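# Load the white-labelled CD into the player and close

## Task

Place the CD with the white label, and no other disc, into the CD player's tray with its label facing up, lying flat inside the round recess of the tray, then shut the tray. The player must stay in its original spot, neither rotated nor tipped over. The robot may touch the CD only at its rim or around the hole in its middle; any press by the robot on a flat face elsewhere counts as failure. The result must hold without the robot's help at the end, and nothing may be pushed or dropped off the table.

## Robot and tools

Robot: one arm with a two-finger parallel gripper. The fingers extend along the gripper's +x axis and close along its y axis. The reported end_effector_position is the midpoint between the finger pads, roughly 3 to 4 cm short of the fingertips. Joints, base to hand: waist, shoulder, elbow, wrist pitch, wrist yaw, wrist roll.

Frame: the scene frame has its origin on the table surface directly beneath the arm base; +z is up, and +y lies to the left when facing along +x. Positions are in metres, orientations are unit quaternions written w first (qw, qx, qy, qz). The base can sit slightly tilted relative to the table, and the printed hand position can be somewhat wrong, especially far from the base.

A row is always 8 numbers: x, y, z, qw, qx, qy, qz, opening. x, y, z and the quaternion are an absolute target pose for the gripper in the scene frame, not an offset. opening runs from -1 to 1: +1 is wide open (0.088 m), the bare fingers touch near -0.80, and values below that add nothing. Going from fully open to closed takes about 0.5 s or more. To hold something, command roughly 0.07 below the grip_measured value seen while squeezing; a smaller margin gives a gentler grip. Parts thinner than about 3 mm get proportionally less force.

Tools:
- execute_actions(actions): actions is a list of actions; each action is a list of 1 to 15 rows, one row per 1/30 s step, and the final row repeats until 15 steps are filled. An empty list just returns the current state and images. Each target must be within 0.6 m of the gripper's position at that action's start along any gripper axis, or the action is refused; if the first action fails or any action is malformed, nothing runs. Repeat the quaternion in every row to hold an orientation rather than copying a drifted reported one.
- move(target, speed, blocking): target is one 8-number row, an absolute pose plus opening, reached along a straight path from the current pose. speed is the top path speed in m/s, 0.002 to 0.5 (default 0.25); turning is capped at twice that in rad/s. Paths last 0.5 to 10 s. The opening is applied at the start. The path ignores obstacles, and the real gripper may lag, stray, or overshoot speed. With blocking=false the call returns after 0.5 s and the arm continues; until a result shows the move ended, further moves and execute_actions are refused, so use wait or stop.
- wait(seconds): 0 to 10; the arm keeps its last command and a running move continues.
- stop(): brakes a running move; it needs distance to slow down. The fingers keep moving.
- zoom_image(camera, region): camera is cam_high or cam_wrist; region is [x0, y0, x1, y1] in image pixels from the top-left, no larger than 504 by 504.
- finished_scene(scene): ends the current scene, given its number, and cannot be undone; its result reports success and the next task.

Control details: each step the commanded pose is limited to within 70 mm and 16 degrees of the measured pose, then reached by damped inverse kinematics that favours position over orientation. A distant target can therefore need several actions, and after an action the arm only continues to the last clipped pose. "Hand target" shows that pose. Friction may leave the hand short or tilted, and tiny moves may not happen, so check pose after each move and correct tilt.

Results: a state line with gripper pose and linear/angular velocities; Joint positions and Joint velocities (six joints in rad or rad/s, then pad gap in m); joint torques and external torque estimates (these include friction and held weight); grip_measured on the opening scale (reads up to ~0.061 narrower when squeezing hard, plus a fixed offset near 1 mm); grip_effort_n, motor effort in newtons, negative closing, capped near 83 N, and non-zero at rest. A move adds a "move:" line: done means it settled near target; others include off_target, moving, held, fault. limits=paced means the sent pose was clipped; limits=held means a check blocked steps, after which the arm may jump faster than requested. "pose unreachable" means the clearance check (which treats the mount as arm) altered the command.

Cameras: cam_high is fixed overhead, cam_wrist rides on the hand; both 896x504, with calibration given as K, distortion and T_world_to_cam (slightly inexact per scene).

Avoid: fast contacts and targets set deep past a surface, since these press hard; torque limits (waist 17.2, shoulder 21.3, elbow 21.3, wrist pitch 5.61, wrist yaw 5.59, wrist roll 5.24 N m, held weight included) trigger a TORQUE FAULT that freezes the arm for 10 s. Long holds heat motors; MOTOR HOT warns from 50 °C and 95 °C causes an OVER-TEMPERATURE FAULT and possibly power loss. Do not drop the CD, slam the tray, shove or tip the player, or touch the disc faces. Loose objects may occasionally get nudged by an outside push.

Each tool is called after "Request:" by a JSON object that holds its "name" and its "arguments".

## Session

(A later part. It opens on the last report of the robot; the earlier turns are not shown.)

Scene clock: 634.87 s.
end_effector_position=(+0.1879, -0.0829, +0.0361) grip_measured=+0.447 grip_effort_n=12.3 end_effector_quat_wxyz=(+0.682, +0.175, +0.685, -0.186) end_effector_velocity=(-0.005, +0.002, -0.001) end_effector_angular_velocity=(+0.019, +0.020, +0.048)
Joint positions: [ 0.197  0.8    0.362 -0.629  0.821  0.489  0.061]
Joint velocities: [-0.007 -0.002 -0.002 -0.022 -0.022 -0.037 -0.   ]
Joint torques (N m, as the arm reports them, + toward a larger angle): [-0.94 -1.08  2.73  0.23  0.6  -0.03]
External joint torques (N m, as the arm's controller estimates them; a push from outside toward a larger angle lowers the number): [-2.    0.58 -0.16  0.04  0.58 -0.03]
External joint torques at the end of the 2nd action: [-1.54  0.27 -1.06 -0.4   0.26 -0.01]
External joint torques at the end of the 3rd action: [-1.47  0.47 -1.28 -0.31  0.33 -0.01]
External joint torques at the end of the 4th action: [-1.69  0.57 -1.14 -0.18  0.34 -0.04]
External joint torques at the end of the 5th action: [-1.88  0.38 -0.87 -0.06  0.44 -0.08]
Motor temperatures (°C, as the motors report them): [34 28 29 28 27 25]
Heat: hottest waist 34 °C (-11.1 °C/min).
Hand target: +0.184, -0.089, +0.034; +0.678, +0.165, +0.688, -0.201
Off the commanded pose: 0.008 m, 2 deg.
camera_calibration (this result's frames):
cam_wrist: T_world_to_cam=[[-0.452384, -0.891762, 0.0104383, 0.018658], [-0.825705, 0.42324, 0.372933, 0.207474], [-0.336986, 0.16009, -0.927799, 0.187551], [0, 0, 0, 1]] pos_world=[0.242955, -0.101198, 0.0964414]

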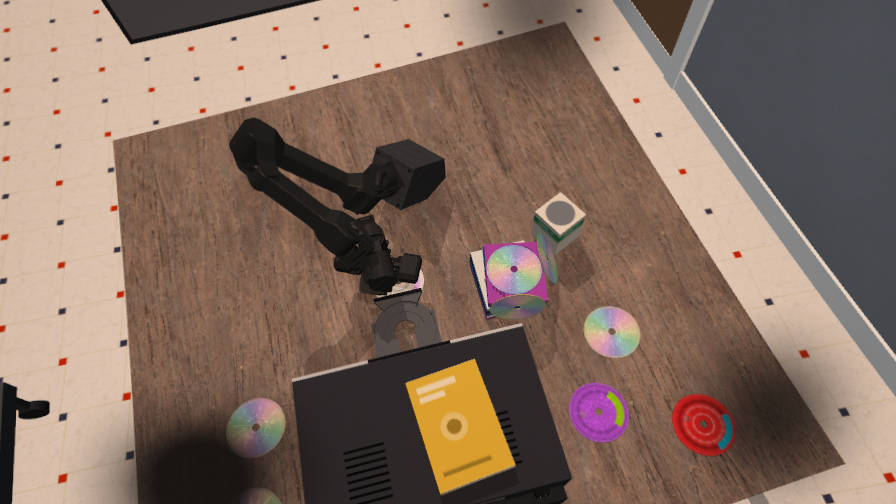

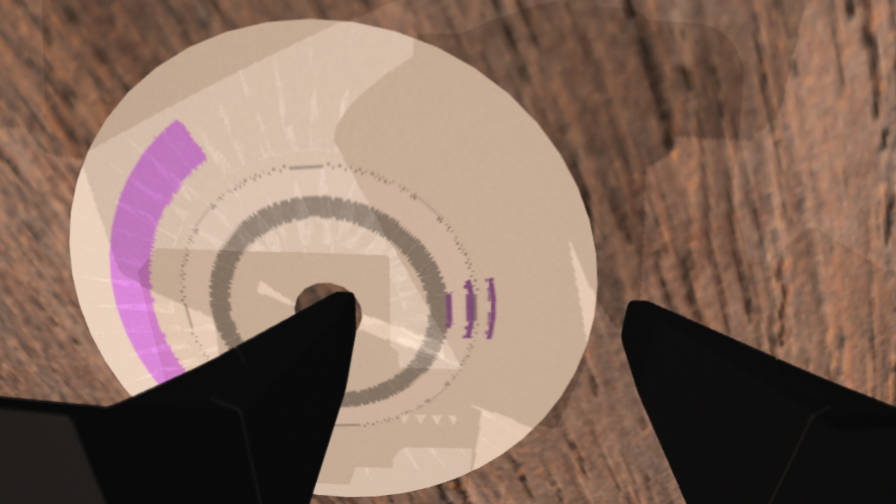

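Request:
{"name": "execute_actions", "arguments": {"actions": [[[0.186,-0.100,0.0355,0.6748,0.1523,0.6912,-0.2137,0.45]],[[0.187,-0.111,0.036,0.6748,0.1523,0.6912,-0.2137,0.45]],[[0.188,-0.122,0.036,0.6748,0.1523,0.6912,-0.2137,0.45]],[[0.188,-0.133,0.036,0.6748,0.1523,0.6912,-0.2137,0.45]],[[0.188,-0.144,0.036,0.6748,0.1523,0.6912,-0.2137,0.45]],[[0.188,-0.155,0.036,0.6748,0.1523,0.6912,-0.2137,0.45]]]}}

Scene clock: 643.00 s.
end_effector_position=(+0.1898, -0.1447, +0.0373) grip_measured=+0.447 grip_effort_n=11.9 end_effector_quat_wxyz=(+0.679, +0.161, +0.691, -0.189) end_effector_velocity=(-0.003, +0.005, -0.002) end_effector_angular_velocity=(+0.023, +0.010, +0.027)
Joint positions: [-0.179  0.65   0.453 -0.618  0.62   0.08   0.061]
Joint velocities: [-0.007  0.002 -0.007 -0.007 -0.022 -0.022 -0.   ]
Joint torques (N m, as the arm reports them, + toward a larger angle): [-1.76 -1.61  4.69  1.28  0.89  0.05]
External joint torques (N m, as the arm's controller estimates them; a push from outside toward a larger angle lowers the number): [-2.27  1.    1.19  1.04  0.87  0.05]
External joint torques at the end of the 2nd action: [-2.11  0.59  0.78  0.28  0.6  -0.06]
External joint torques at the end of the 3rd action: [-2.34  0.7   1.03  0.61  0.75  0.02]
External joint torques at the end of the 4th action: [-2.3   0.75  1.03  0.73  0.84  0.02]
External joint torques at the end of the 5th action: [-2.38  0.7   1.04  0.84  0.79  0.05]
Motor temperatures (°C, as the motors report them): [33 27 30 29 27 25]
Heat: hottest waist 33 °C (-9.1 °C/min).
Hand target: +0.188, -0.155, +0.037; +0.674, +0.152, +0.691, -0.214
Off the commanded pose: 0.011 m, 3 deg.
camera_calibration (this result's frames):
cam_wrist: T_world_to_cam=[[-0.43702, -0.898714, 0.036433, -0.0404503], [-0.825536, 0.416857, 0.380421, 0.233452], [-0.357077, 0.136175, -0.924096, 0.199394], [0, 0, 0, 1]] pos_world=[0.246244, -0.160822, 0.0969227]

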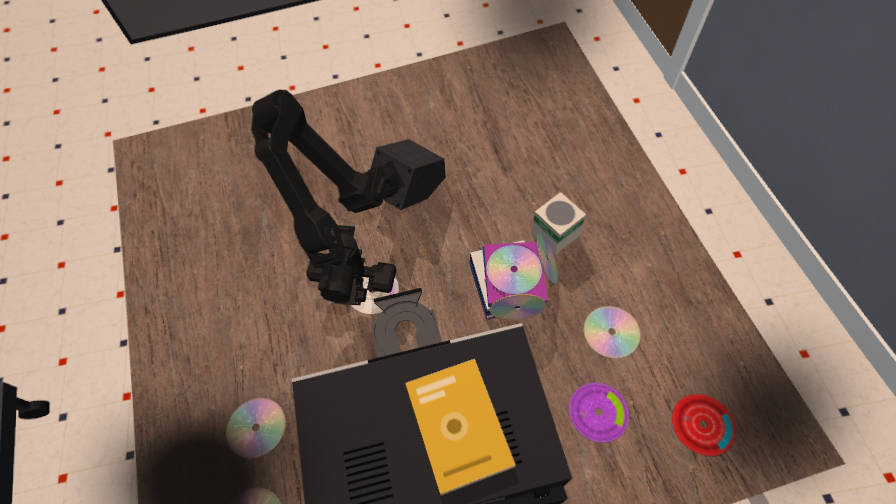

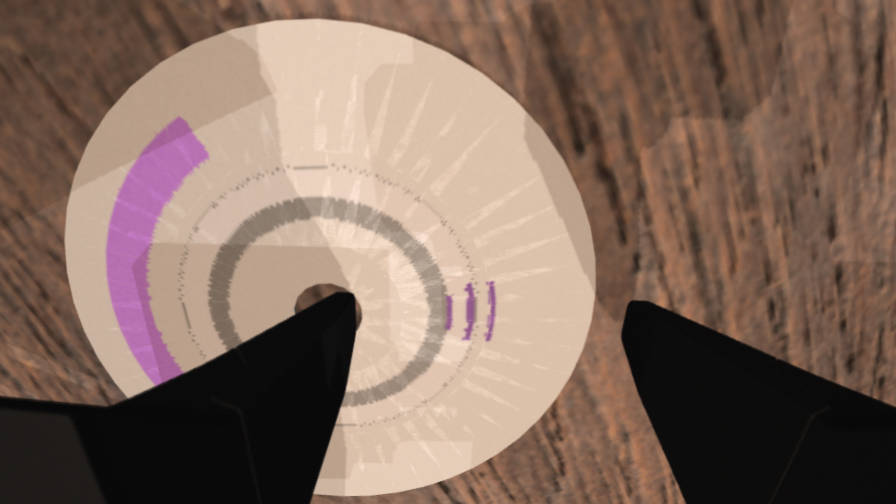

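Request:
{"name": "execute_actions", "arguments": {"actions": [[[0.186,-0.166,0.0375,0.6748,0.1523,0.6912,-0.2137,0.45]],[[0.182,-0.178,0.038,0.6748,0.1523,0.6912,-0.2137,0.45]],[[0.177,-0.190,0.038,0.6748,0.1523,0.6912,-0.2137,0.45]],[[0.170,-0.201,0.038,0.66,0.197,0.68,-0.257,0.45]],[[0.162,-0.212,0.038,0.6411,0.2412,0.6655,-0.3,0.45]],[[0.153,-0.222,0.038,0.6411,0.2412,0.6655,-0.3,0.45]]]}}

Scene clock: 651.67 s.
end_effector_position=(+0.1568, -0.2168, +0.0389) grip_measured=+0.448 grip_effort_n=10.9 end_effector_quat_wxyz=(+0.646, +0.248, +0.662, -0.288) end_effector_velocity=(-0.001, +0.003, -0.001) end_effector_angular_velocity=(+0.018, -0.001, +0.001)
Joint positions: [-0.858  0.582  0.535 -0.591  0.119 -0.117  0.061]
Joint velocities: [-0.012  0.002 -0.002 -0.007 -0.022 -0.007 -0.   ]
Joint torques (N m, as the arm reports them, + toward a larger angle): [-1.65 -2.03  5.2   0.91  0.47 -0.1 ]
External joint torques (N m, as the arm's controller estimates them; a push from outside toward a larger angle lowers the number): [-1.65  1.76  0.96  0.58  0.45 -0.1 ]
External joint torques at the end of the 2nd action: [-1.63  0.72  1.1   0.65  0.57 -0.01]
External joint torques at the end of the 3rd action: [-1.72  1.04  1.01  0.66  0.59 -0.02]
External joint torques at the end of the 4th action: [-1.76  1.3   1.24  0.68  0.65  0.17]
External joint torques at the end of the 5th action: [-1.31  1.88  1.16  0.63  0.5   0.18]
Motor temperatures (°C, as the motors report them): [33 27 30 29 28 25]
Heat: hottest waist 33 °C (-7.2 °C/min).
Hand target: +0.153, -0.222, +0.038; +0.640, +0.241, +0.665, -0.299
Off the commanded pose: 0.006 m, 2 deg.
camera_calibration (this result's frames):
cam_wrist: T_world_to_cam=[[-0.66737, -0.742695, 0.0549637, -0.0505352], [-0.676492, 0.635431, 0.372271, 0.260036], [-0.311409, 0.21126, -0.926495, 0.208104], [0, 0, 0, 1]] pos_world=[0.206992, -0.246731, 0.098781]

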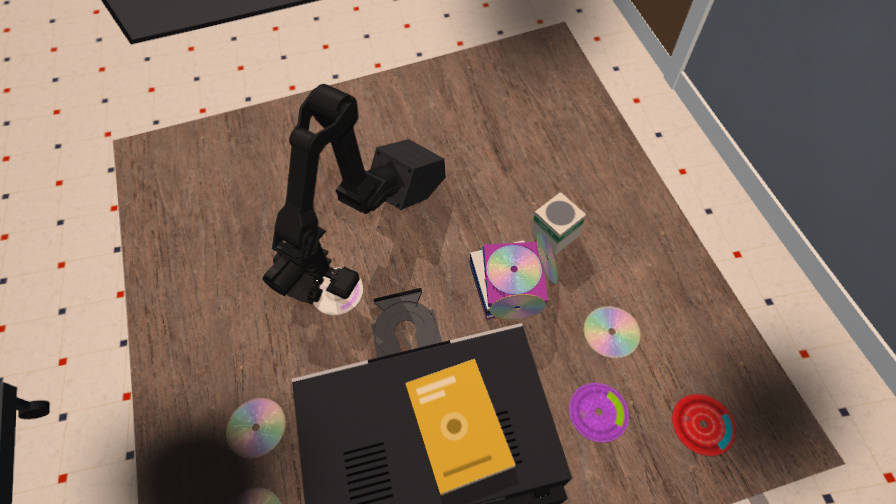

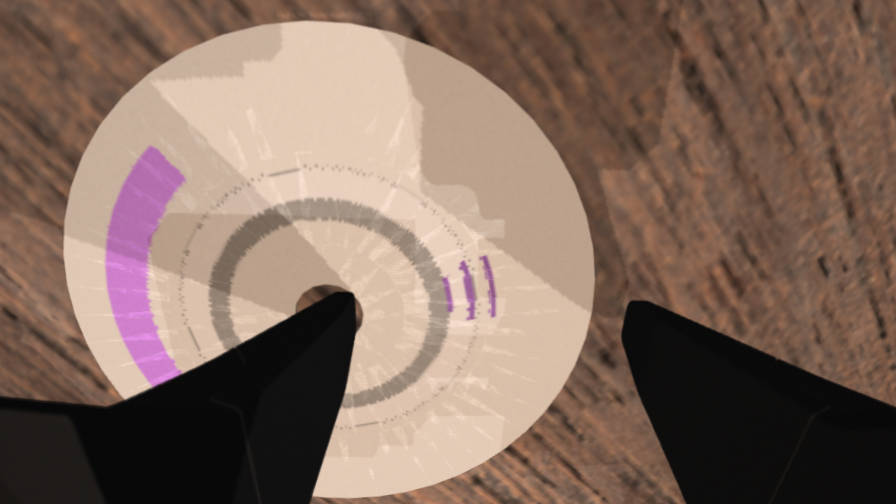

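Request:
{"name": "execute_actions", "arguments": {"actions": []}}

Scene clock: 673.20 s.
end_effector_position=(+0.1568, -0.2169, +0.0389) grip_measured=+0.448 grip_effort_n=10.9 end_effector_quat_wxyz=(+0.647, +0.248, +0.661, -0.288) end_effector_velocity=(-0.002, +0.006, -0.001) end_effector_angular_velocity=(+0.033, +0.001, -0.007)
Joint positions: [-0.858  0.582  0.535 -0.59   0.118 -0.118  0.061]
Joint velocities: [-0.002  0.002 -0.002 -0.022 -0.022  0.007 -0.001]
Joint torques (N m, as the arm reports them, + toward a larger angle): [-1.39 -2.02  5.18  0.85  0.49 -0.06]
External joint torques (N m, as the arm's controller estimates them; a push from outside toward a larger angle lowers the number): [-1.4   1.76  0.93  0.52  0.47 -0.06]
Motor temperatures (°C, as the motors report them): [31 27 31 30 28 25]
Heat: hottest waist 31 °C (-6.1 °C/min).
Hand target: +0.153, -0.222, +0.038; +0.640, +0.241, +0.665, -0.299
Off the commanded pose: 0.006 m, 2 deg.
camera_calibration (this result's frames):
cam_wrist: T_world_to_cam=[[-0.667187, -0.742894, 0.0544926, -0.0505978], [-0.676902, 0.635201, 0.371918, 0.260137], [-0.31091, 0.211253, -0.926665, 0.20805], [0, 0, 0, 1]] pos_world=[0.207013, -0.246779, 0.0988]

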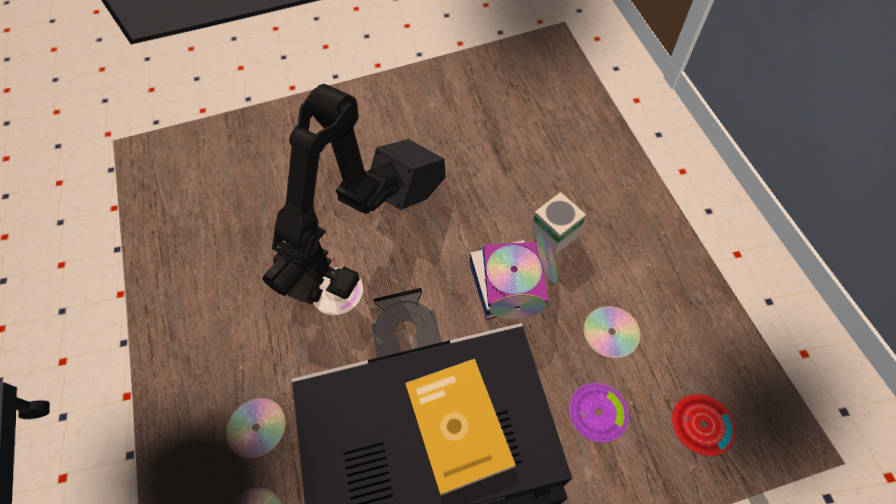

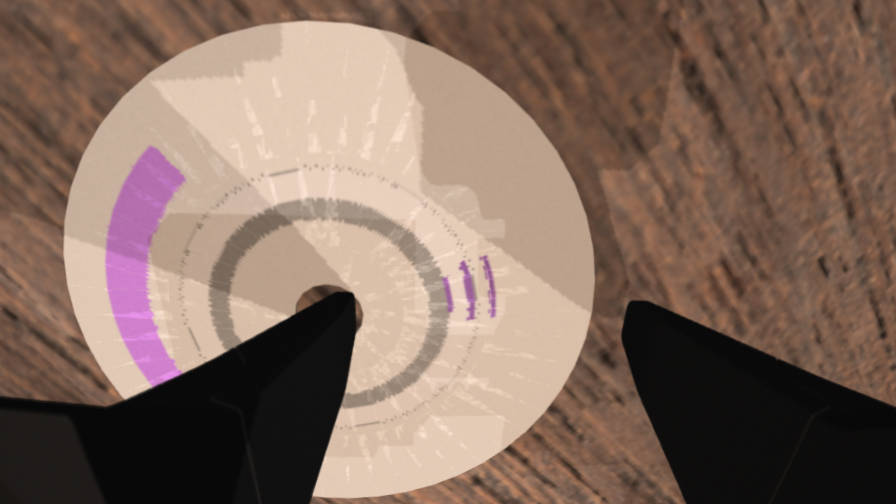

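Request:
{"name": "execute_actions", "arguments": {"actions": [[[0.144,-0.231,0.038,0.627,0.27,0.654,-0.328,0.45]],[[0.135,-0.24,0.038,0.612,0.298,0.642,-0.355,0.45]],[[0.126,-0.249,0.0378,0.5965,0.326,0.6283,-0.3812,0.45]],[[0.116,-0.257,0.0376,0.5965,0.326,0.6283,-0.3812,0.45]],[[0.106,-0.265,0.0375,0.5965,0.326,0.6283,-0.3812,0.45]]]}}

Scene clock: 683.10 s.
end_effector_position=(+0.1110, -0.2614, +0.0389) grip_measured=+0.448 grip_effort_n=11.9 end_effector_quat_wxyz=(+0.603, +0.330, +0.623, -0.373) end_effector_velocity=(+0.001, +0.007, -0.002) end_effector_angular_velocity=(+0.038, -0.019, +0.007)
Joint positions: [-1.401  0.702  0.598 -0.579 -0.305 -0.188  0.061]
Joint velocities: [-0.007  0.007 -0.002 -0.022 -0.037 -0.022 -0.   ]
Joint torques (N m, as the arm reports them, + toward a larger angle): [-1.41 -1.57  4.95  0.95  0.39 -0.07]
External joint torques (N m, as the arm's controller estimates them; a push from outside toward a larger angle lowers the number): [-0.92  2.39  1.    0.64  0.37 -0.07]
External joint torques at the end of the 1st action: [-1.2   2.28  1.33  0.49  0.37  0.11]
External joint torques at the end of the 2nd action: [-1.28  2.27  1.38  0.56  0.38  0.14]
External joint torques at the end of the 3rd action: [-1.23  2.3   1.28  0.63  0.39  0.18]
External joint torques at the end of the 4th action: [-0.98  2.32  1.05  0.63  0.37 -0.03]
Motor temperatures (°C, as the motors report them): [31 27 31 30 28 25]
Heat: hottest waist 31 °C (-5.1 °C/min).
Hand target: +0.106, -0.265, +0.038; +0.596, +0.326, +0.628, -0.381
Off the commanded pose: 0.006 m, 1 deg.
camera_calibration (this result's frames):
cam_wrist: T_world_to_cam=[[-0.837364, -0.543212, 0.0611774, -0.0434649], [-0.486518, 0.791604, 0.369681, 0.277171], [-0.249243, 0.279794, -0.927143, 0.21435], [0, 0, 0, 1]] pos_world=[0.151878, -0.302994, 0.0989275]

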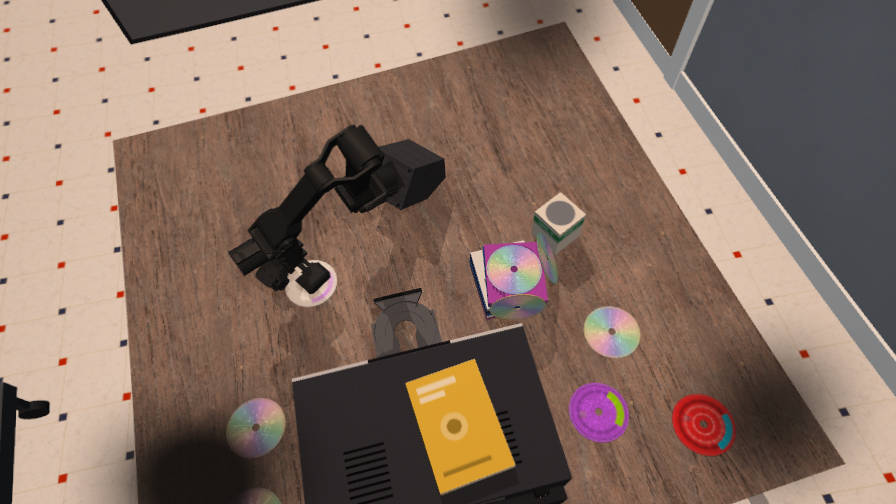

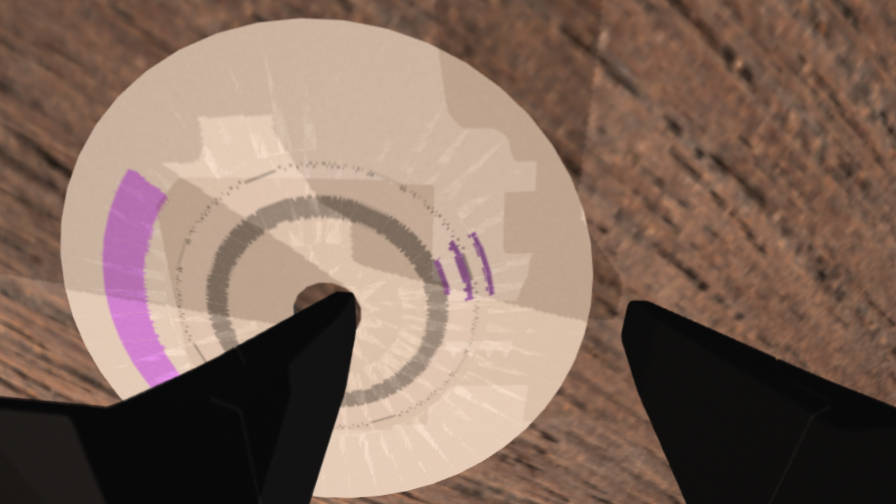

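Request:
{"name": "execute_actions", "arguments": {"actions": [[[0.094,-0.270,0.0375,0.579,0.353,0.613,-0.407,0.45]],[[0.082,-0.275,0.0375,0.561,0.380,0.597,-0.432,0.45]],[[0.070,-0.279,0.0375,0.5416,0.4053,0.5804,-0.4557,0.45]],[[0.057,-0.282,0.0375,0.5416,0.4053,0.5804,-0.4557,0.45]],[[0.044,-0.284,0.0375,0.521,0.430,0.562,-0.479,0.45]],[[0.031,-0.285,0.0375,0.5,0.454,0.543,-0.501,0.45]]]}}

Scene clock: 692.20 s.
end_effector_position=(+0.0361, -0.2842, +0.0383) grip_measured=+0.448 grip_effort_n=11.4 end_effector_quat_wxyz=(+0.508, +0.453, +0.541, -0.494) end_effector_velocity=(+0.002, -0.003, -0.001) end_effector_angular_velocity=(-0.015, -0.020, +0.017)
Joint positions: [-1.864  0.947  0.638 -0.574 -0.624 -0.14   0.061]
Joint velocities: [-0.002  0.002 -0.002  0.022 -0.022 -0.007 -0.   ]
Joint torques (N m, as the arm reports them, + toward a larger angle): [-2.26 -1.4   4.22  0.5   0.43  0.16]
External joint torques (N m, as the arm's controller estimates them; a push from outside toward a larger angle lowers the number): [-0.62  2.16  0.86  0.2   0.4   0.16]
External joint torques at the end of the 2nd action: [-1.01  2.42  0.99  0.37  0.37  0.17]
External joint torques at the end of the 3rd action: [-1.05  2.42  1.11  0.39  0.42  0.17]
External joint torques at the end of the 4th action: [-1.06  2.43  0.81  0.44  0.26 -0.06]
External joint torques at the end of the 5th action: [-0.69  2.32  0.94  0.25  0.39  0.17]
Motor temperatures (°C, as the motors report them): [31 27 31 30 28 25]
Heat: hottest waist 31 °C (-3.0 °C/min).
Hand target: +0.031, -0.285, +0.038; +0.499, +0.453, +0.543, -0.501
Off the commanded pose: 0.005 m, 1 deg.
camera_calibration (this result's frames):
cam_wrist: T_world_to_cam=[[-0.986761, -0.147455, 0.067521, -0.000884898], [-0.112465, 0.922123, 0.370191, 0.282604], [-0.116849, 0.357696, -0.926499, 0.218874], [0, 0, 0, 1]] pos_world=[0.0564851, -0.339017, 0.098229]

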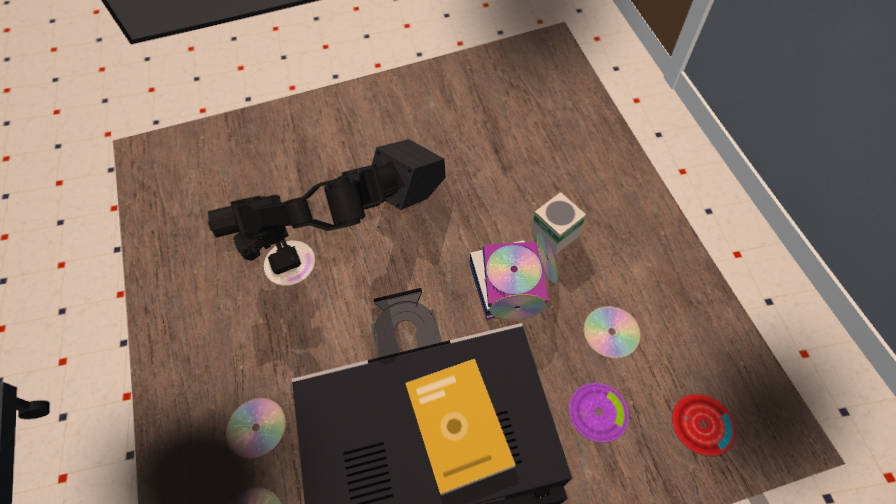

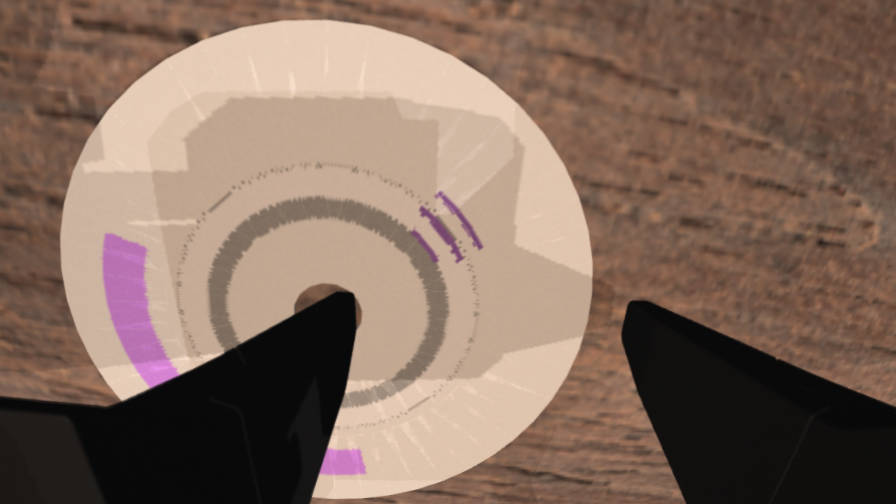

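Request:
{"name": "execute_actions", "arguments": {"actions": [[[0.018,-0.285,0.037,0.4775,0.4775,0.5225,-0.5225,0.45]],[[0.004,-0.285,0.037,0.4775,0.4775,0.5225,-0.5225,0.45]],[[-0.010,-0.285,0.037,0.4775,0.4775,0.5225,-0.5225,0.45]],[[-0.024,-0.285,0.037,0.4775,0.4775,0.5225,-0.5225,0.45]],[[-0.038,-0.285,0.037,0.4775,0.4775,0.5225,-0.5225,0.45]],[[-0.052,-0.284,0.037,0.4775,0.4775,0.5225,-0.5225,0.45]]]}}

Scene clock: 701.47 s.
end_effector_position=(-0.0473, -0.2843, +0.0380) grip_measured=+0.448 grip_effort_n=10.9 end_effector_quat_wxyz=(+0.482, +0.478, +0.518, -0.520) end_effector_velocity=(-0.002, +0.000, -0.000) end_effector_angular_velocity=(+0.002, +0.009, +0.022)
Joint positions: [-2.173  1.262  0.679 -0.531 -0.788 -0.386  0.061]
Joint velocities: [-0.002  0.002 -0.002  0.007  0.007 -0.022  0.   ]
Joint torques (N m, as the arm reports them, + toward a larger angle): [-3.43 -0.79  3.67  0.76  0.32 -0.06]
External joint torques (N m, as the arm's controller estimates them; a push from outside toward a larger angle lowers the number): [-0.26  2.47  0.83  0.48  0.29 -0.07]
External joint torques at the end of the 2nd action: [-0.6   2.23  0.64  0.47  0.4  -0.05]
External joint torques at the end of the 3rd action: [-0.55  2.3   0.73  0.48  0.35 -0.01]
External joint torques at the end of the 4th action: [-0.37  2.26  0.86  0.52  0.32 -0.1 ]
External joint torques at the end of the 5th action: [-0.39  2.3   0.85  0.52  0.33 -0.13]
Motor temperatures (°C, as the motors report them): [31 27 31 30 28 25]
Heat: hottest waist 31 °C (-2.0 °C/min).
Hand target: -0.052, -0.284, +0.037; +0.477, +0.477, +0.522, -0.522
Off the commanded pose: 0.005 m, 1 deg.
camera_calibration (this result's frames):
cam_wrist: T_world_to_cam=[[-0.996289, -0.0477824, 0.0715834, -0.0554827], [-0.0180508, 0.929237, 0.369043, 0.279935], [-0.0841517, 0.366382, -0.926652, 0.212851], [0, 0, 0, 1]] pos_world=[-0.0323119, -0.340762, 0.0979022]

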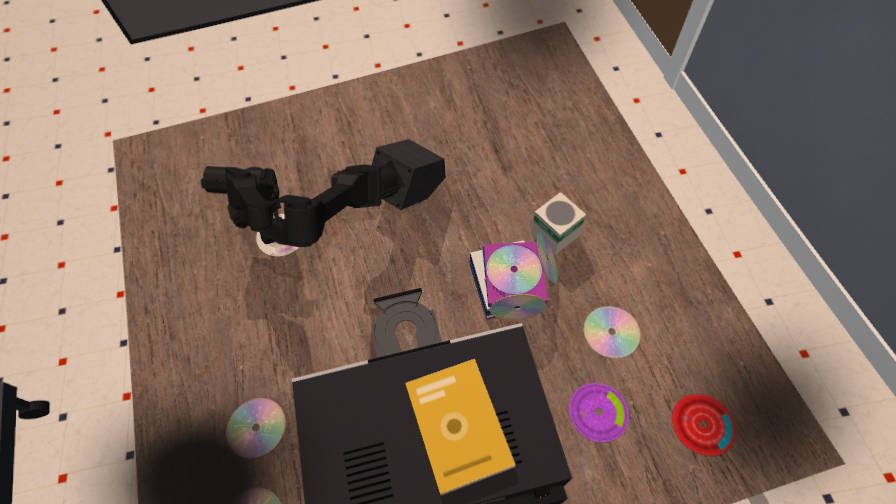

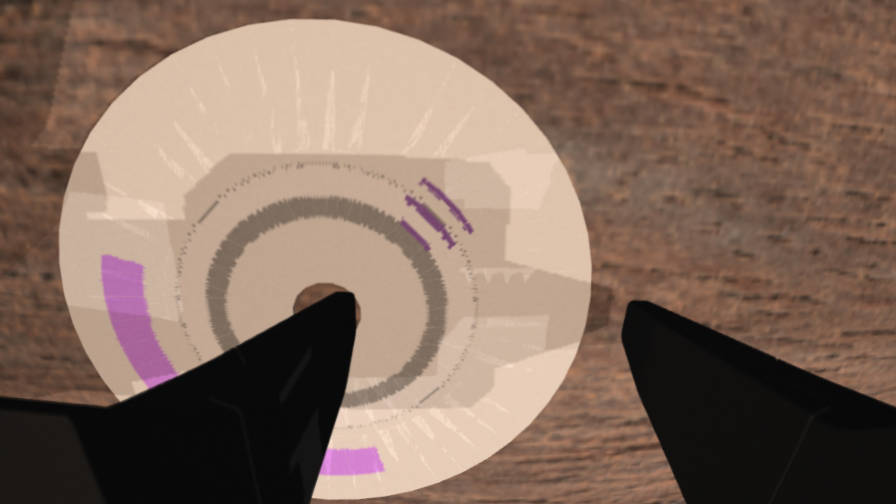

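Request:
{"name": "execute_actions", "arguments": {"actions": [[[-0.067,-0.283,0.037,0.4775,0.4775,0.5225,-0.5225,0.45]],[[-0.082,-0.282,0.037,0.4775,0.4775,0.5225,-0.5225,0.45]],[[-0.097,-0.281,0.037,0.4775,0.4775,0.5225,-0.5225,0.45]],[[-0.112,-0.279,0.037,0.4775,0.4775,0.5225,-0.5225,0.45]],[[-0.127,-0.277,0.037,0.4775,0.4775,0.5225,-0.5225,0.45]],[[-0.142,-0.275,0.037,0.4775,0.4775,0.5225,-0.5225,0.45]],[[-0.157,-0.273,0.037,0.4775,0.4775,0.5225,-0.5225,0.45]]]}}

Scene clock: 710.60 s.
end_effector_position=(-0.1534, -0.2740, +0.0385) grip_measured=+0.448 grip_effort_n=11.4 end_effector_quat_wxyz=(+0.480, +0.477, +0.519, -0.523) end_effector_velocity=(-0.001, -0.002, +0.000) end_effector_angular_velocity=(-0.007, -0.001, +0.027)
Joint positions: [-2.415  1.704  0.849 -0.498 -0.863 -0.714  0.061]
Joint velocities: [-0.002  0.002  0.002  0.007 -0.007 -0.022 -0.   ]
Joint torques (N m, as the arm reports them, + toward a larger angle): [-5.23 -1.28  3.9   0.57  0.23 -0.06]
External joint torques (N m, as the arm's controller estimates them; a push from outside toward a larger angle lowers the number): [-0.05  2.47  1.22  0.29  0.24 -0.06]
External joint torques at the end of the 3rd action: [-0.21  2.25  1.13  0.5   0.28 -0.02]
External joint torques at the end of the 4th action: [-0.15  2.32  1.15  0.45  0.25 -0.05]
External joint torques at the end of the 5th action: [-0.06  2.25  1.28  0.4   0.24 -0.09]
External joint torques at the end of the 6th action: [-0.05  2.35  1.07  0.36  0.24 -0.13]
Motor temperatures (°C, as the motors report them): [32 27 31 30 28 25]
Heat: hottest waist 32 °C (-1.0 °C/min).
Hand target: -0.157, -0.273, +0.037; +0.477, +0.477, +0.522, -0.522
Off the commanded pose: 0.004 m, 1 deg.
camera_calibration (this result's frames):
cam_wrist: T_world_to_cam=[[-0.99582, -0.0453896, 0.0792553, -0.160254], [-0.0131599, 0.93002, 0.367273, 0.269307], [-0.0903794, 0.364695, -0.92673, 0.199235], [0, 0, 0, 1]] pos_world=[-0.138033, -0.330395, 0.0984295]

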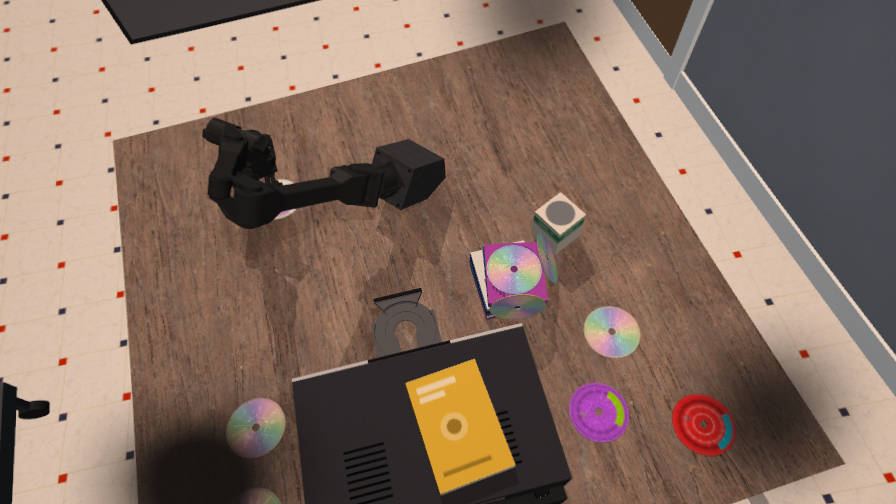

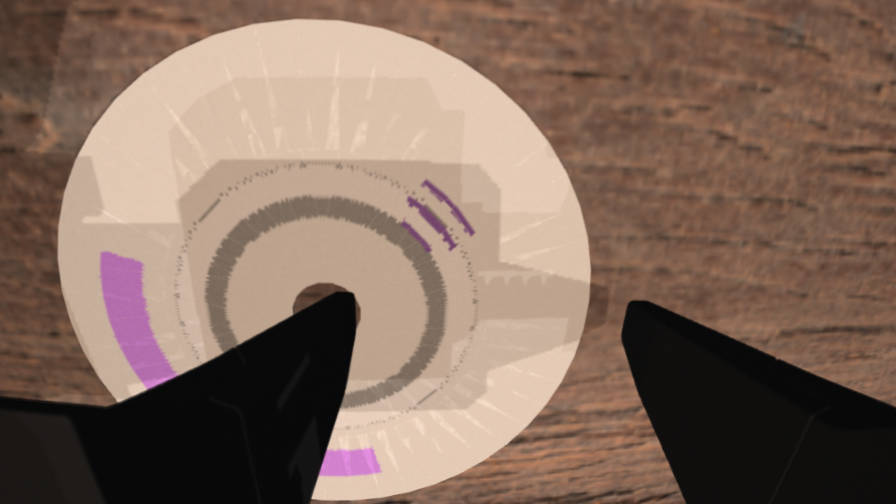

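Request:
{"name": "execute_actions", "arguments": {"actions": [[[-0.172,-0.271,0.037,0.4775,0.4775,0.5225,-0.5225,0.45]],[[-0.187,-0.269,0.037,0.4775,0.4775,0.5225,-0.5225,0.45]],[[-0.202,-0.267,0.037,0.4775,0.4775,0.5225,-0.5225,0.45]],[[-0.217,-0.265,0.037,0.4775,0.4775,0.5225,-0.5225,0.45]],[[-0.232,-0.263,0.037,0.4775,0.4775,0.5225,-0.5225,0.45]],[[-0.247,-0.261,0.037,0.4775,0.4775,0.5225,-0.5225,0.45]],[[-0.262,-0.259,0.037,0.4775,0.4775,0.5225,-0.5225,0.45]]]}}

Scene clock: 728.97 s.
end_effector_position=(-0.2585, -0.2612, +0.0396) grip_measured=+0.448 grip_effort_n=10.9 end_effector_quat_wxyz=(+0.480, +0.475, +0.518, -0.524) end_effector_velocity=(+0.004, +0.002, +0.001) end_effector_angular_velocity=(+0.002, -0.014, +0.003)
Joint positions: [-2.56   2.119  1.166 -0.568 -0.883 -0.933  0.061]
Joint velocities: [-0.002 -0.002 -0.002 -0.022 -0.007 -0.022 -0.   ]
Joint torques (N m, as the arm reports them, + toward a larger angle): [-6.96 -2.38  4.28  0.52  0.24 -0.09]
External joint torques (N m, as the arm's controller estimates them; a push from outside toward a larger angle lowers the number): [ 0.11  2.48  1.47  0.25  0.26 -0.1 ]
External joint torques at the end of the 3rd action: [ 0.1   2.3   1.36  0.25  0.24 -0.15]
External joint torques at the end of the 4th action: [ 0.05  2.5   1.53  0.23  0.26 -0.07]
External joint torques at the end of the 5th action: [ 0.11  2.34  1.42  0.28  0.26 -0.06]
External joint torques at the end of the 6th action: [ 0.15  2.48  1.29  0.31  0.28 -0.09]
Motor temperatures (°C, as the motors report them): [35 27 31 30 28 25]
Heat: hottest waist 35 °C (+3.0 °C/min).
Hand target: -0.262, -0.259, +0.037; +0.477, +0.477, +0.522, -0.522
Off the commanded pose: 0.005 m, 1 deg.
camera_calibration (this result's frames):
cam_wrist: T_world_to_cam=[[-0.995693, -0.0440339, 0.0815901, -0.264126], [-0.0113128, 0.931144, 0.364477, 0.256492], [-0.0920214, 0.361984, -0.927631, 0.184993], [0, 0, 0, 1]] pos_world=[-0.243063, -0.317426, 0.0996693]

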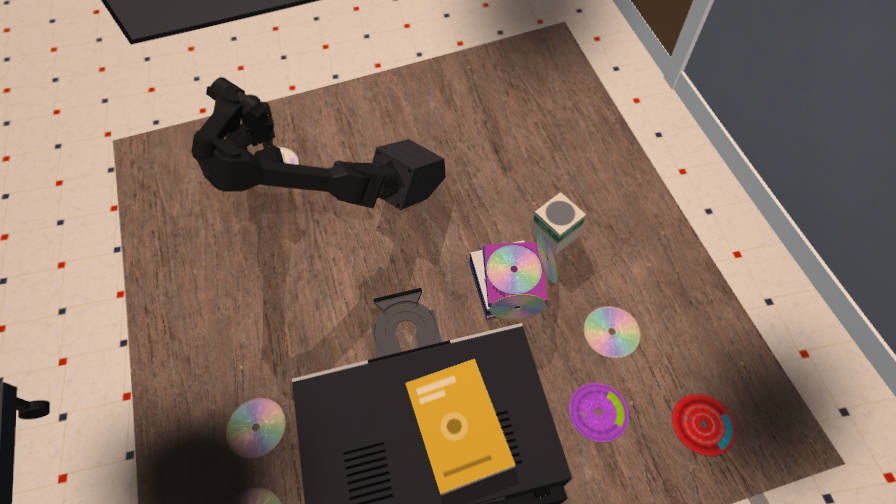

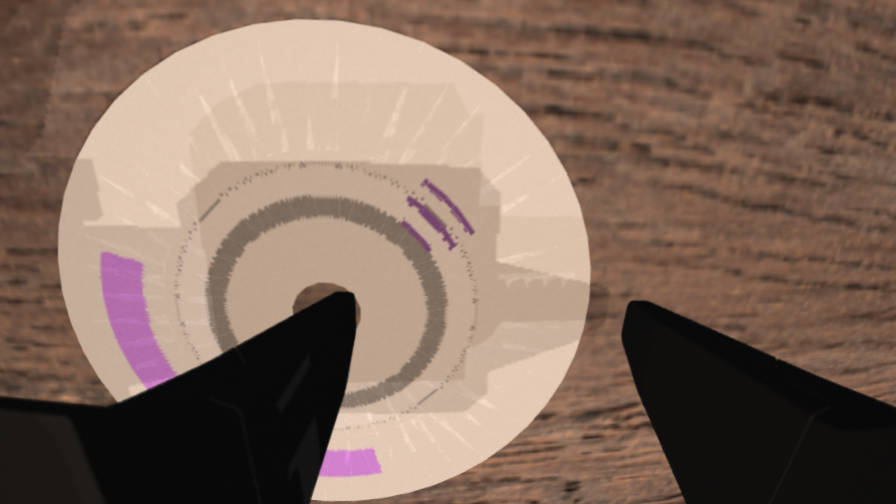

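Begin transitioning (8 steps; first 4).

Request:
{"name": "execute_actions", "arguments": {"actions": [[[-0.276,-0.256,0.037,0.480,0.471,0.502,-0.546,0.45]],[[-0.290,-0.253,0.037,0.482,0.464,0.481,-0.568,0.45]],[[-0.304,-0.250,0.0368,0.4835,0.456,0.460,-0.590,0.45]],[[-0.318,-0.247,0.0365,0.4845,0.448,0.438,-0.612,0.45]]]}}

Scene clock: 735.87 s.
end_effector_position=(-0.3168, -0.2491, +0.0404) grip_measured=+0.448 grip_effort_n=10.9 end_effector_quat_wxyz=(+0.485, +0.444, +0.439, -0.612) end_effector_velocity=(+0.001, +0.001, +0.002) end_effector_angular_velocity=(-0.008, -0.006, -0.016)
Joint positions: [-2.653  2.294  1.193 -0.272 -1.017 -0.727  0.061]
Joint velocities: [-0.007 -0.002 -0.002 -0.007 -0.007  0.007 -0.   ]
Joint torques (N m, as the arm reports them, + toward a larger angle): [-7.26 -2.93  3.88  0.83 -0.12  0.08]
External joint torques (N m, as the arm's controller estimates them; a push from outside toward a larger angle lowers the number): [ 0.37  2.45  0.8   0.34 -0.03  0.07]
External joint torques at the end of the 1st action: [ 0.28  2.42  1.24  0.58 -0.02  0.15]
External joint torques at the end of the 2nd action: [ 0.25  2.28  1.19  0.52 -0.01  0.09]
External joint torques at the end of the 3rd action: [ 0.27  2.27  1.07  0.48 -0.03  0.18]
Motor temperatures (°C, as the motors report them): [36 27 31 29 27 25]
Heat: hottest waist 36 °C (+5.0 °C/min).
Hand target: -0.318, -0.247, +0.037; +0.484, +0.448, +0.438, -0.612
Off the commanded pose: 0.005 m, 0 deg.
camera_calibration (this result's frames):
cam_wrist: T_world_to_cam=[[-0.988899, 0.098902, 0.11089, -0.285164], [0.116065, 0.980126, 0.160877, 0.305067], [-0.092775, 0.171961, -0.980725, 0.130576], [0, 0, 0, 1]] pos_world=[-0.305292, -0.293255, 0.110602]

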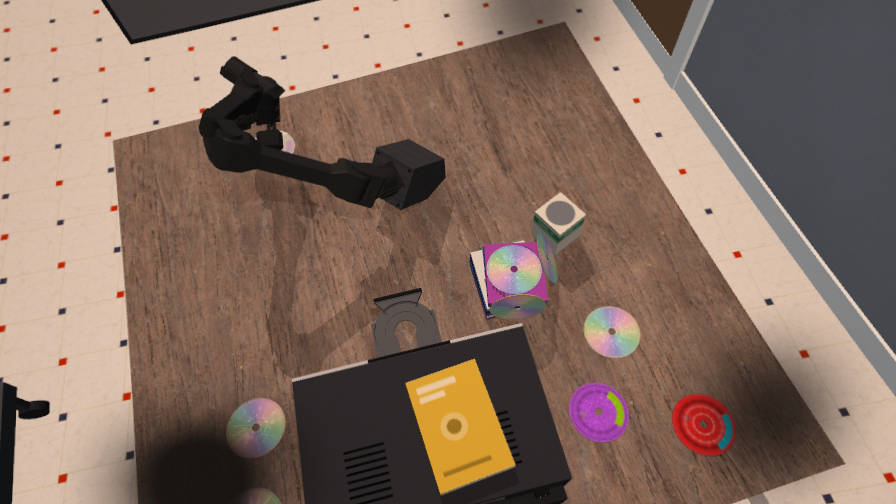

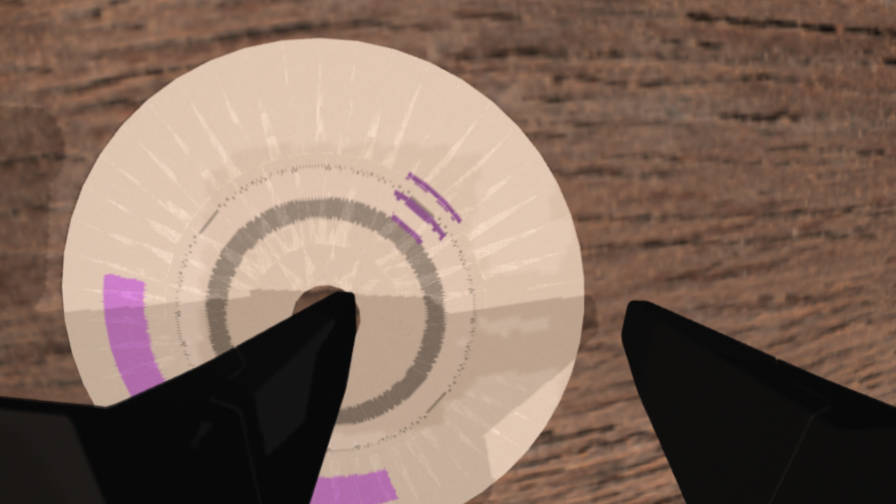

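Request:
{"name": "execute_actions", "arguments": {"actions": [[[-0.332,-0.243,0.0362,0.485,0.440,0.415,-0.633,0.45]],[[-0.346,-0.239,0.0358,0.485,0.431,0.393,-0.654,0.45]],[[-0.360,-0.235,0.0353,0.4845,0.421,0.370,-0.673,0.45]],[[-0.374,-0.231,0.035,0.4834,0.4116,0.3463,-0.6923,0.45]]]}}

Scene clock: 743.17 s.
end_effector_position=(-0.3737, -0.2343, +0.0390) grip_measured=+0.448 grip_effort_n=11.4 end_effector_quat_wxyz=(-0.485, -0.407, -0.348, +0.692) end_effector_velocity=(+0.002, -0.001, -0.002) end_effector_angular_velocity=(-0.020, -0.024, -0.013)
Joint positions: [-2.719  2.49   1.218  0.182 -1.121 -0.364  0.061]
Joint velocities: [ 0.002  0.007 -0.002  0.022 -0.022  0.037 -0.   ]
Joint torques (N m, as the arm reports them, + toward a larger angle): [-7.8  -3.81  3.48  0.97 -0.06  0.16]
External joint torques (N m, as the arm's controller estimates them; a push from outside toward a larger angle lowers the number): [0.11 2.01 0.38 0.26 0.01 0.15]
External joint torques at the end of the 1st action: [ 0.29  2.33  0.67  0.38 -0.02  0.14]
External joint torques at the end of the 2nd action: [0.24 2.17 0.21 0.29 0.   0.07]
External joint torques at the end of the 3rd action: [0.27 2.29 0.23 0.32 0.01 0.12]
Motor temperatures (°C, as the motors report them): [38 27 31 30 27 25]
Heat: hottest waist 38 °C (+7.0 °C/min).
Hand target: -0.374, -0.231, +0.035; -0.483, -0.411, -0.346, +0.692
Off the commanded pose: 0.005 m, 1 deg.
camera_calibration (this result's frames):
cam_wrist: T_world_to_cam=[[-0.964443, 0.244223, 0.101018, -0.299146], [0.239442, 0.969224, -0.0572057, 0.349503], [-0.11188, -0.0309838, -0.993239, 0.0671312], [0, 0, 0, 1]] pos_world=[-0.364684, -0.263609, 0.11689]

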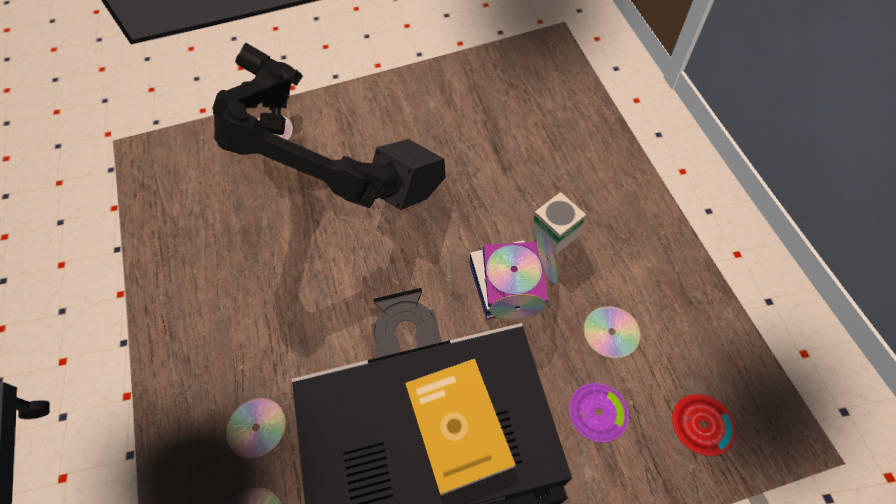

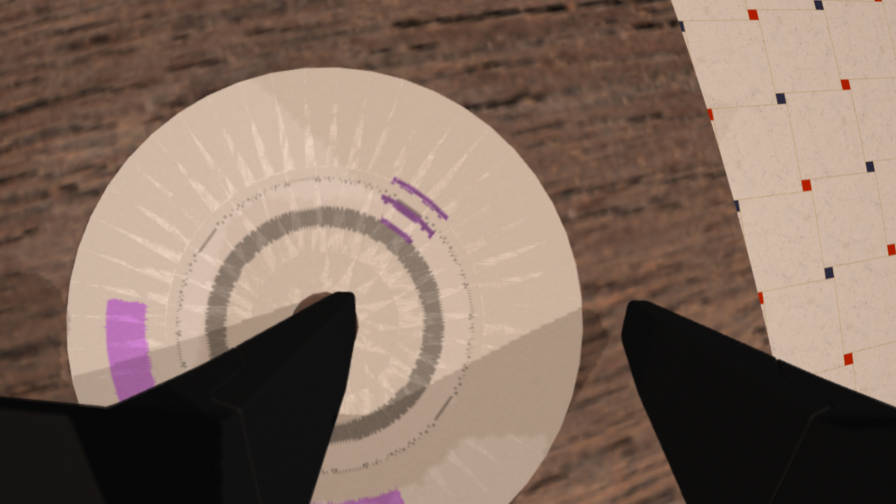

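Request:
{"name": "execute_actions", "arguments": {"actions": [[[-0.386,-0.230,0.035,0.4834,0.4116,0.3463,-0.6923,0.45]],[[-0.398,-0.229,0.035,0.4834,0.4116,0.3463,-0.6923,0.45]],[[-0.410,-0.228,0.035,0.4834,0.4116,0.3463,-0.6923,0.43]],[[-0.422,-0.227,0.035,0.4834,0.4116,0.3463,-0.6923,0.41]],[[-0.434,-0.226,0.035,0.4834,0.4116,0.3463,-0.6923,0.39]]]}}

Scene clock: 753.23 s.
end_effector_position=(-0.4320, -0.2301, +0.0398) grip_measured=+0.394 grip_effort_n=-19.8 end_effector_quat_wxyz=(-0.486, -0.407, -0.345, +0.692) end_effector_velocity=(-0.001, +0.000, +0.002) end_effector_angular_velocity=(+0.005, +0.008, +0.000)
Joint positions: [-2.75   2.692  1.536  0.008 -1.139 -0.422  0.058]
Joint velocities: [-0.002 -0.002  0.002 -0.007  0.007 -0.007  0.   ]
Joint torques (N m, as the arm reports them, + toward a larger angle): [-8.67 -4.06  4.56  0.5   0.06 -0.13]
External joint torques (N m, as the arm's controller estimates them; a push from outside toward a larger angle lowers the number): [ 0.27  2.71  1.12 -0.2   0.15 -0.14]
External joint torques at the end of the 1st action: [ 0.12  2.56  1.37 -0.19  0.11 -0.14]
External joint torques at the end of the 2nd action: [ 0.07  2.62  1.3  -0.11  0.15 -0.11]
External joint torques at the end of the 3rd action: [ 0.07  2.54  1.28 -0.2   0.16 -0.12]
External joint torques at the end of the 4th action: [ 0.15  2.64  1.34 -0.15  0.16 -0.11]
Motor temperatures (°C, as the motors report them): [41 28 31 30 27 25]
Heat: hottest waist 41 °C (+10.1 °C/min).
Hand target: -0.434, -0.226, +0.035; -0.483, -0.411, -0.346, +0.691
Off the commanded pose: 0.007 m, 1 deg.
camera_calibration (this result's frames):
cam_wrist: T_world_to_cam=[[-0.964277, 0.246914, 0.0959332, -0.355591], [0.241951, 0.9684, -0.0605025, 0.3604], [-0.107841, -0.0351301, -0.993547, 0.0622952], [0, 0, 0, 1]] pos_world=[-0.42337, -0.259023, 0.117811]

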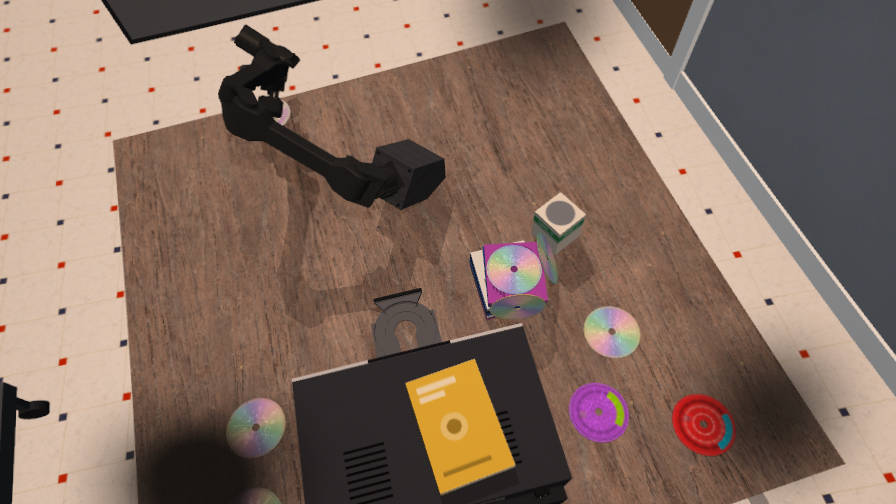

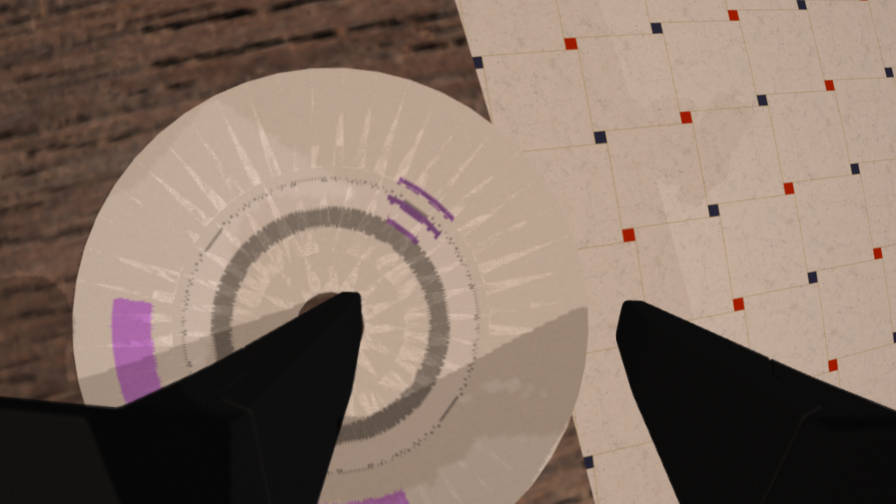

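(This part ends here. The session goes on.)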